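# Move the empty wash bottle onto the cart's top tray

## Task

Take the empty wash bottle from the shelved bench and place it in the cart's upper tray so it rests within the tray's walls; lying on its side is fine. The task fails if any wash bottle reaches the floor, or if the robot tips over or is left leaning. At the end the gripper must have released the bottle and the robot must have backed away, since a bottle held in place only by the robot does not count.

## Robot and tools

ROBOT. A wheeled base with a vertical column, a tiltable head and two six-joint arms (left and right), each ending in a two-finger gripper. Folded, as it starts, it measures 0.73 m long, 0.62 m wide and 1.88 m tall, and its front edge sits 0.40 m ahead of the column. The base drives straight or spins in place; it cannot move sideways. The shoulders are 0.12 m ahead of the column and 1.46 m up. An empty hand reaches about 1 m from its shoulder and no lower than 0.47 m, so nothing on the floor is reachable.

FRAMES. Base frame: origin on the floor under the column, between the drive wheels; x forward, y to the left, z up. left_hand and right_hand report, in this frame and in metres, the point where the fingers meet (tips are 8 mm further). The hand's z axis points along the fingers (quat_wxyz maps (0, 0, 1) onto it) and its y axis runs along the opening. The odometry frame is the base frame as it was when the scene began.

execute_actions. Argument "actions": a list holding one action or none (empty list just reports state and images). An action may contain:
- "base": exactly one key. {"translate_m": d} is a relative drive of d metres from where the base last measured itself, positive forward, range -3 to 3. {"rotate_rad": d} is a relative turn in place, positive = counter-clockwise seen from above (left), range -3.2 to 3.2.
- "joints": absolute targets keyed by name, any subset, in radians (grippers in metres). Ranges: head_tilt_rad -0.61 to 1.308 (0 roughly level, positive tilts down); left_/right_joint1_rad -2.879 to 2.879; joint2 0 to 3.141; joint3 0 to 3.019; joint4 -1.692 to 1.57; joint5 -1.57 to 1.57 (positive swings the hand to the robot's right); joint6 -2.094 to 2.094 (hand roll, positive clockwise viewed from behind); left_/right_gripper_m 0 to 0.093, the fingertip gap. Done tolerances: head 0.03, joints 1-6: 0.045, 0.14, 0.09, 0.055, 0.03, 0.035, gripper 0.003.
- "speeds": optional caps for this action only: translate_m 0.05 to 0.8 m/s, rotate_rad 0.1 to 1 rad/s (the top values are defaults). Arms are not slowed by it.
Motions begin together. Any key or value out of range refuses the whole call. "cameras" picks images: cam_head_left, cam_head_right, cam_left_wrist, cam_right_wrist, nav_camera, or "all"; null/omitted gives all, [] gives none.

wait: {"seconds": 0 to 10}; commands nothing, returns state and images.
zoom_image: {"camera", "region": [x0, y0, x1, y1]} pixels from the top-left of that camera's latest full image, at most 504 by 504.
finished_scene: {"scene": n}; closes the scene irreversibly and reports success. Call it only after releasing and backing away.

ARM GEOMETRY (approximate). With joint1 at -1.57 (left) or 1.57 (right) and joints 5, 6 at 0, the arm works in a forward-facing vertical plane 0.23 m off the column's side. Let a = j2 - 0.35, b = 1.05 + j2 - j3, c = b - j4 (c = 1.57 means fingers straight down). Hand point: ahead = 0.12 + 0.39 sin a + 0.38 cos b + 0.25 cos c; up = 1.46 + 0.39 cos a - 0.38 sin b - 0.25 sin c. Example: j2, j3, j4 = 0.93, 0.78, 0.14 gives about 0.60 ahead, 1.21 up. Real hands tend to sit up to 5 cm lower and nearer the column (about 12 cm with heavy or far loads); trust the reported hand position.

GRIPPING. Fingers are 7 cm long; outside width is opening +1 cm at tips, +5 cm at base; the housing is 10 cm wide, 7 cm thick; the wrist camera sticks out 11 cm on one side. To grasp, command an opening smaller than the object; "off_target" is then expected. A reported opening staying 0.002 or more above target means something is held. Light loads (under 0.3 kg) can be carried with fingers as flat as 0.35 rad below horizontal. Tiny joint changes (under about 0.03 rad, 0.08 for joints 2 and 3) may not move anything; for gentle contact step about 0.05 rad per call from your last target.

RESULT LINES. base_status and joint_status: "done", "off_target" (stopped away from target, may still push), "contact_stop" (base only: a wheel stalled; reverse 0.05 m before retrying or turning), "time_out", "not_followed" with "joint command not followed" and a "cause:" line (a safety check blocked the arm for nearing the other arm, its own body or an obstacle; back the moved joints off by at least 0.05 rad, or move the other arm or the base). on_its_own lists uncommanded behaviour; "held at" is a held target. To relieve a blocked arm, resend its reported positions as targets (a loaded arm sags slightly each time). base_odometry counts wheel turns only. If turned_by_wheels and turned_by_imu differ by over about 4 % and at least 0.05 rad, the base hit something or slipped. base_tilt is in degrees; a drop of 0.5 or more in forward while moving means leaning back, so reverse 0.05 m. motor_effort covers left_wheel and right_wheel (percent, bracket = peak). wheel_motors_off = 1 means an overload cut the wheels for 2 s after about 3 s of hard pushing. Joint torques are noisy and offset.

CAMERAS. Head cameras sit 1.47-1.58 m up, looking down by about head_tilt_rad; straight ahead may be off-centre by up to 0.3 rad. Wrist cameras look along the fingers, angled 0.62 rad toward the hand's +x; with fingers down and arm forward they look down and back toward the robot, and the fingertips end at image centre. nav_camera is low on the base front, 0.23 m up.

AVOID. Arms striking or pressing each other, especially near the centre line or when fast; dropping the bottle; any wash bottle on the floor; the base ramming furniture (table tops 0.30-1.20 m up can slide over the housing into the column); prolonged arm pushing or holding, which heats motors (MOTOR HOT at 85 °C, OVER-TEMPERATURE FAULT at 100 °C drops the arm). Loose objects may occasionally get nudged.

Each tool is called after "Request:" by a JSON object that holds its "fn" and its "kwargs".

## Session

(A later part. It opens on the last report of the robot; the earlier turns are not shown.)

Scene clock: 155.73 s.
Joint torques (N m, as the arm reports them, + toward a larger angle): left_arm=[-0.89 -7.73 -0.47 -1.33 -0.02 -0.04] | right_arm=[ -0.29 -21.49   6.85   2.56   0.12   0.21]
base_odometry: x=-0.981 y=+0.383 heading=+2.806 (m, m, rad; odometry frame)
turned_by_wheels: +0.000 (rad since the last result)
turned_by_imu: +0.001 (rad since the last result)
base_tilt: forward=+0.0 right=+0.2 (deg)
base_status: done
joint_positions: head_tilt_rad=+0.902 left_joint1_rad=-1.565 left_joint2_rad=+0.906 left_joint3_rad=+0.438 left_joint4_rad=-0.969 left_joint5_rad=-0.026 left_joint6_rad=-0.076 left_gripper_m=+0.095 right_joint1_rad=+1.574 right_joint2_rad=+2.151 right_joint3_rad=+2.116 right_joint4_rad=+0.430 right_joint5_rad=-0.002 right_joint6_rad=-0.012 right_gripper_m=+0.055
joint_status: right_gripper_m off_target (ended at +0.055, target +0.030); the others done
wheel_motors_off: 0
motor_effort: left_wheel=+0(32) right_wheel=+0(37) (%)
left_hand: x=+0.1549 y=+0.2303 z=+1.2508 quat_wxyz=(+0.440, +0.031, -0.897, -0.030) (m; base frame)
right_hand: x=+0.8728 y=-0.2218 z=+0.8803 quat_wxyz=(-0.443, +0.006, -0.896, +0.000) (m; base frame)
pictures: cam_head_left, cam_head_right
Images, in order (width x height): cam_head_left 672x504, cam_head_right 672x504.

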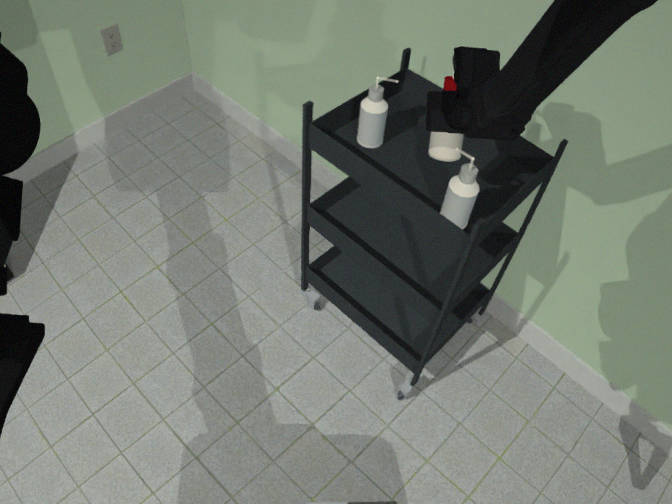

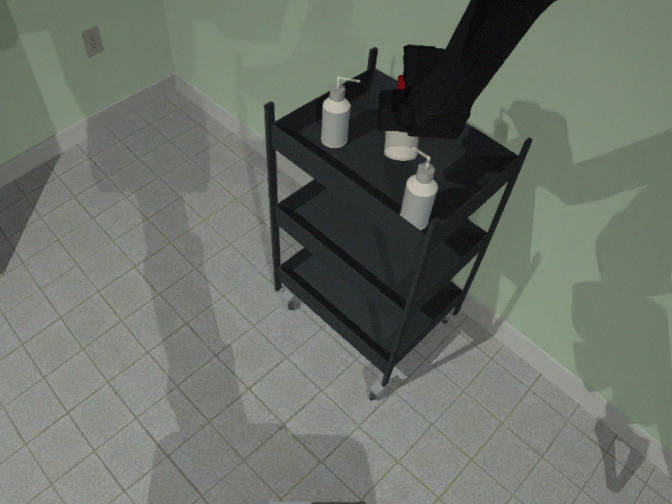

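Torque drop suggests it's touching the tray. Release.

Request:
{"fn": "execute_actions", "kwargs": {"actions": [{"joints":{"right_gripper_m":0.093}}], "cameras": []}}

Request:
{"fn": "execute_actions", "kwargs": {"actions": [{"joints":{"right_joint2_rad":1.8}}], "cameras": []}}

Request:
{"fn": "execute_actions", "kwargs": {"actions": [{"base":{"translate_m":-0.4}}], "cameras": ["cam_head_left"]}}

Scene clock: 175.00 s.
Joint torques (N m, as the arm reports them, + toward a larger angle): left_arm=[-0.39 -7.55 -0.61 -1.37 -0.01 -0.04] | right_arm=[ -0.72 -21.25   6.92   2.51   0.15   0.24]
base_odometry: x=-0.981 y=+0.383 heading=+2.806 (m, m, rad; odometry frame)
turned_by_wheels: +0.000 (rad since the last result)
turned_by_imu: +0.001 (rad since the last result)
base_tilt: forward=-0.1 right=+0.2 (deg)
base_status: not commanded
joint_positions: head_tilt_rad=+0.902 left_joint1_rad=-1.565 left_joint2_rad=+0.906 left_joint3_rad=+0.438 left_joint4_rad=-0.969 left_joint5_rad=-0.026 left_joint6_rad=-0.076 left_gripper_m=+0.095 right_joint1_rad=+1.574 right_joint2_rad=+2.151 right_joint3_rad=+2.116 right_joint4_rad=+0.430 right_joint5_rad=-0.002 right_joint6_rad=-0.012 right_gripper_m=+0.093
joint_status: all done
wheel_motors_off: 0
motor_effort: left_wheel=+0(0) right_wheel=+0(0) (%)
left_hand: x=+0.1549 y=+0.2303 z=+1.2508 quat_wxyz=(+0.440, +0.031, -0.897, -0.030) (m; base frame)
right_hand: x=+0.8728 y=-0.2218 z=+0.8803 quat_wxyz=(-0.443, +0.006, -0.896, +0.000) (m; base frame)
pictures: none
No camera images: the call's "cameras" was empty. Leave "cameras" out to get every camera's image.

Scene clock: 176.70 s.
Joint torques (N m, as the arm reports them, + toward a larger angle): left_arm=[-0.53 -7.25 -0.49 -1.33 -0.02 -0.03] | right_arm=[ -0.95 -25.27   9.87   2.09   0.12   0.24]
base_odometry: x=-0.981 y=+0.383 heading=+2.806 (m, m, rad; odometry frame)
turned_by_wheels: +0.000 (rad since the last result)
turned_by_imu: +0.000 (rad since the last result)
base_tilt: forward=-0.1 right=+0.2 (deg)
base_status: not commanded
joint_positions: head_tilt_rad=+0.902 left_joint1_rad=-1.565 left_joint2_rad=+0.906 left_joint3_rad=+0.438 left_joint4_rad=-0.969 left_joint5_rad=-0.026 left_joint6_rad=-0.076 left_gripper_m=+0.095 right_joint1_rad=+1.574 right_joint2_rad=+1.806 right_joint3_rad=+2.113 right_joint4_rad=+0.442 right_joint5_rad=-0.002 right_joint6_rad=-0.012 right_gripper_m=+0.093
joint_status: all done
wheel_motors_off: 0
motor_effort: left_wheel=+0(0) right_wheel=+0(0) (%)
left_hand: x=+0.1549 y=+0.2303 z=+1.2508 quat_wxyz=(+0.440, +0.031, -0.897, -0.030) (m; base frame)
right_hand: x=+1.0235 y=-0.2225 z=+1.1688 quat_wxyz=(-0.594, +0.005, -0.804, +0.001) (m; base frame)
pictures: none
No camera images: the call's "cameras" was empty. Leave "cameras" out to get every camera's image.

Scene clock: 178.87 s.
Joint torques (N m, as the arm reports them, + toward a larger angle): left_arm=[-0.48 -8.29 -0.7  -1.3  -0.05 -0.08] | right_arm=[ -1.   -25.43   9.9    2.19   0.15   0.24]
base_odometry: x=-0.604 y=+0.251 heading=+2.805 (m, m, rad; odometry frame)
turned_by_wheels: +0.000 (rad since the last result)
turned_by_imu: +0.000 (rad since the last result)
base_tilt: forward=-0.1 right=+0.2 (deg)
base_status: done
joint_positions: head_tilt_rad=+0.902 left_joint1_rad=-1.565 left_joint2_rad=+0.906 left_joint3_rad=+0.438 left_joint4_rad=-0.969 left_joint5_rad=-0.026 left_joint6_rad=-0.076 left_gripper_m=+0.095 right_joint1_rad=+1.574 right_joint2_rad=+1.806 right_joint3_rad=+2.113 right_joint4_rad=+0.442 right_joint5_rad=-0.002 right_joint6_rad=-0.012 right_gripper_m=+0.093
joint_status: not commanded
wheel_motors_off: 0
motor_effort: left_wheel=-2(32) right_wheel=-1(38) (%)
left_hand: x=+0.1547 y=+0.2303 z=+1.2508 quat_wxyz=(+0.440, +0.031, -0.897, -0.030) (m; base frame)
right_hand: x=+1.0235 y=-0.2225 z=+1.1688 quat_wxyz=(-0.594, +0.005, -0.804, +0.001) (m; base frame)
pictures: cam_head_left
Images, in order (width x height): cam_head_left 672x504.

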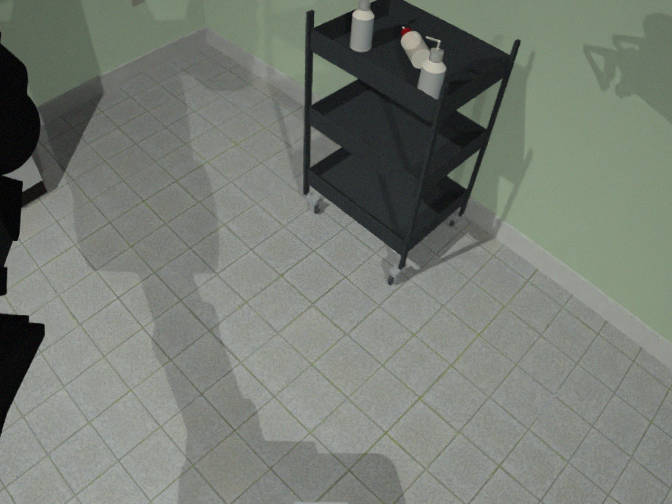

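Request:
{"fn": "finished_scene", "kwargs": {"scene": 1}}

The scene is finished: the task was done.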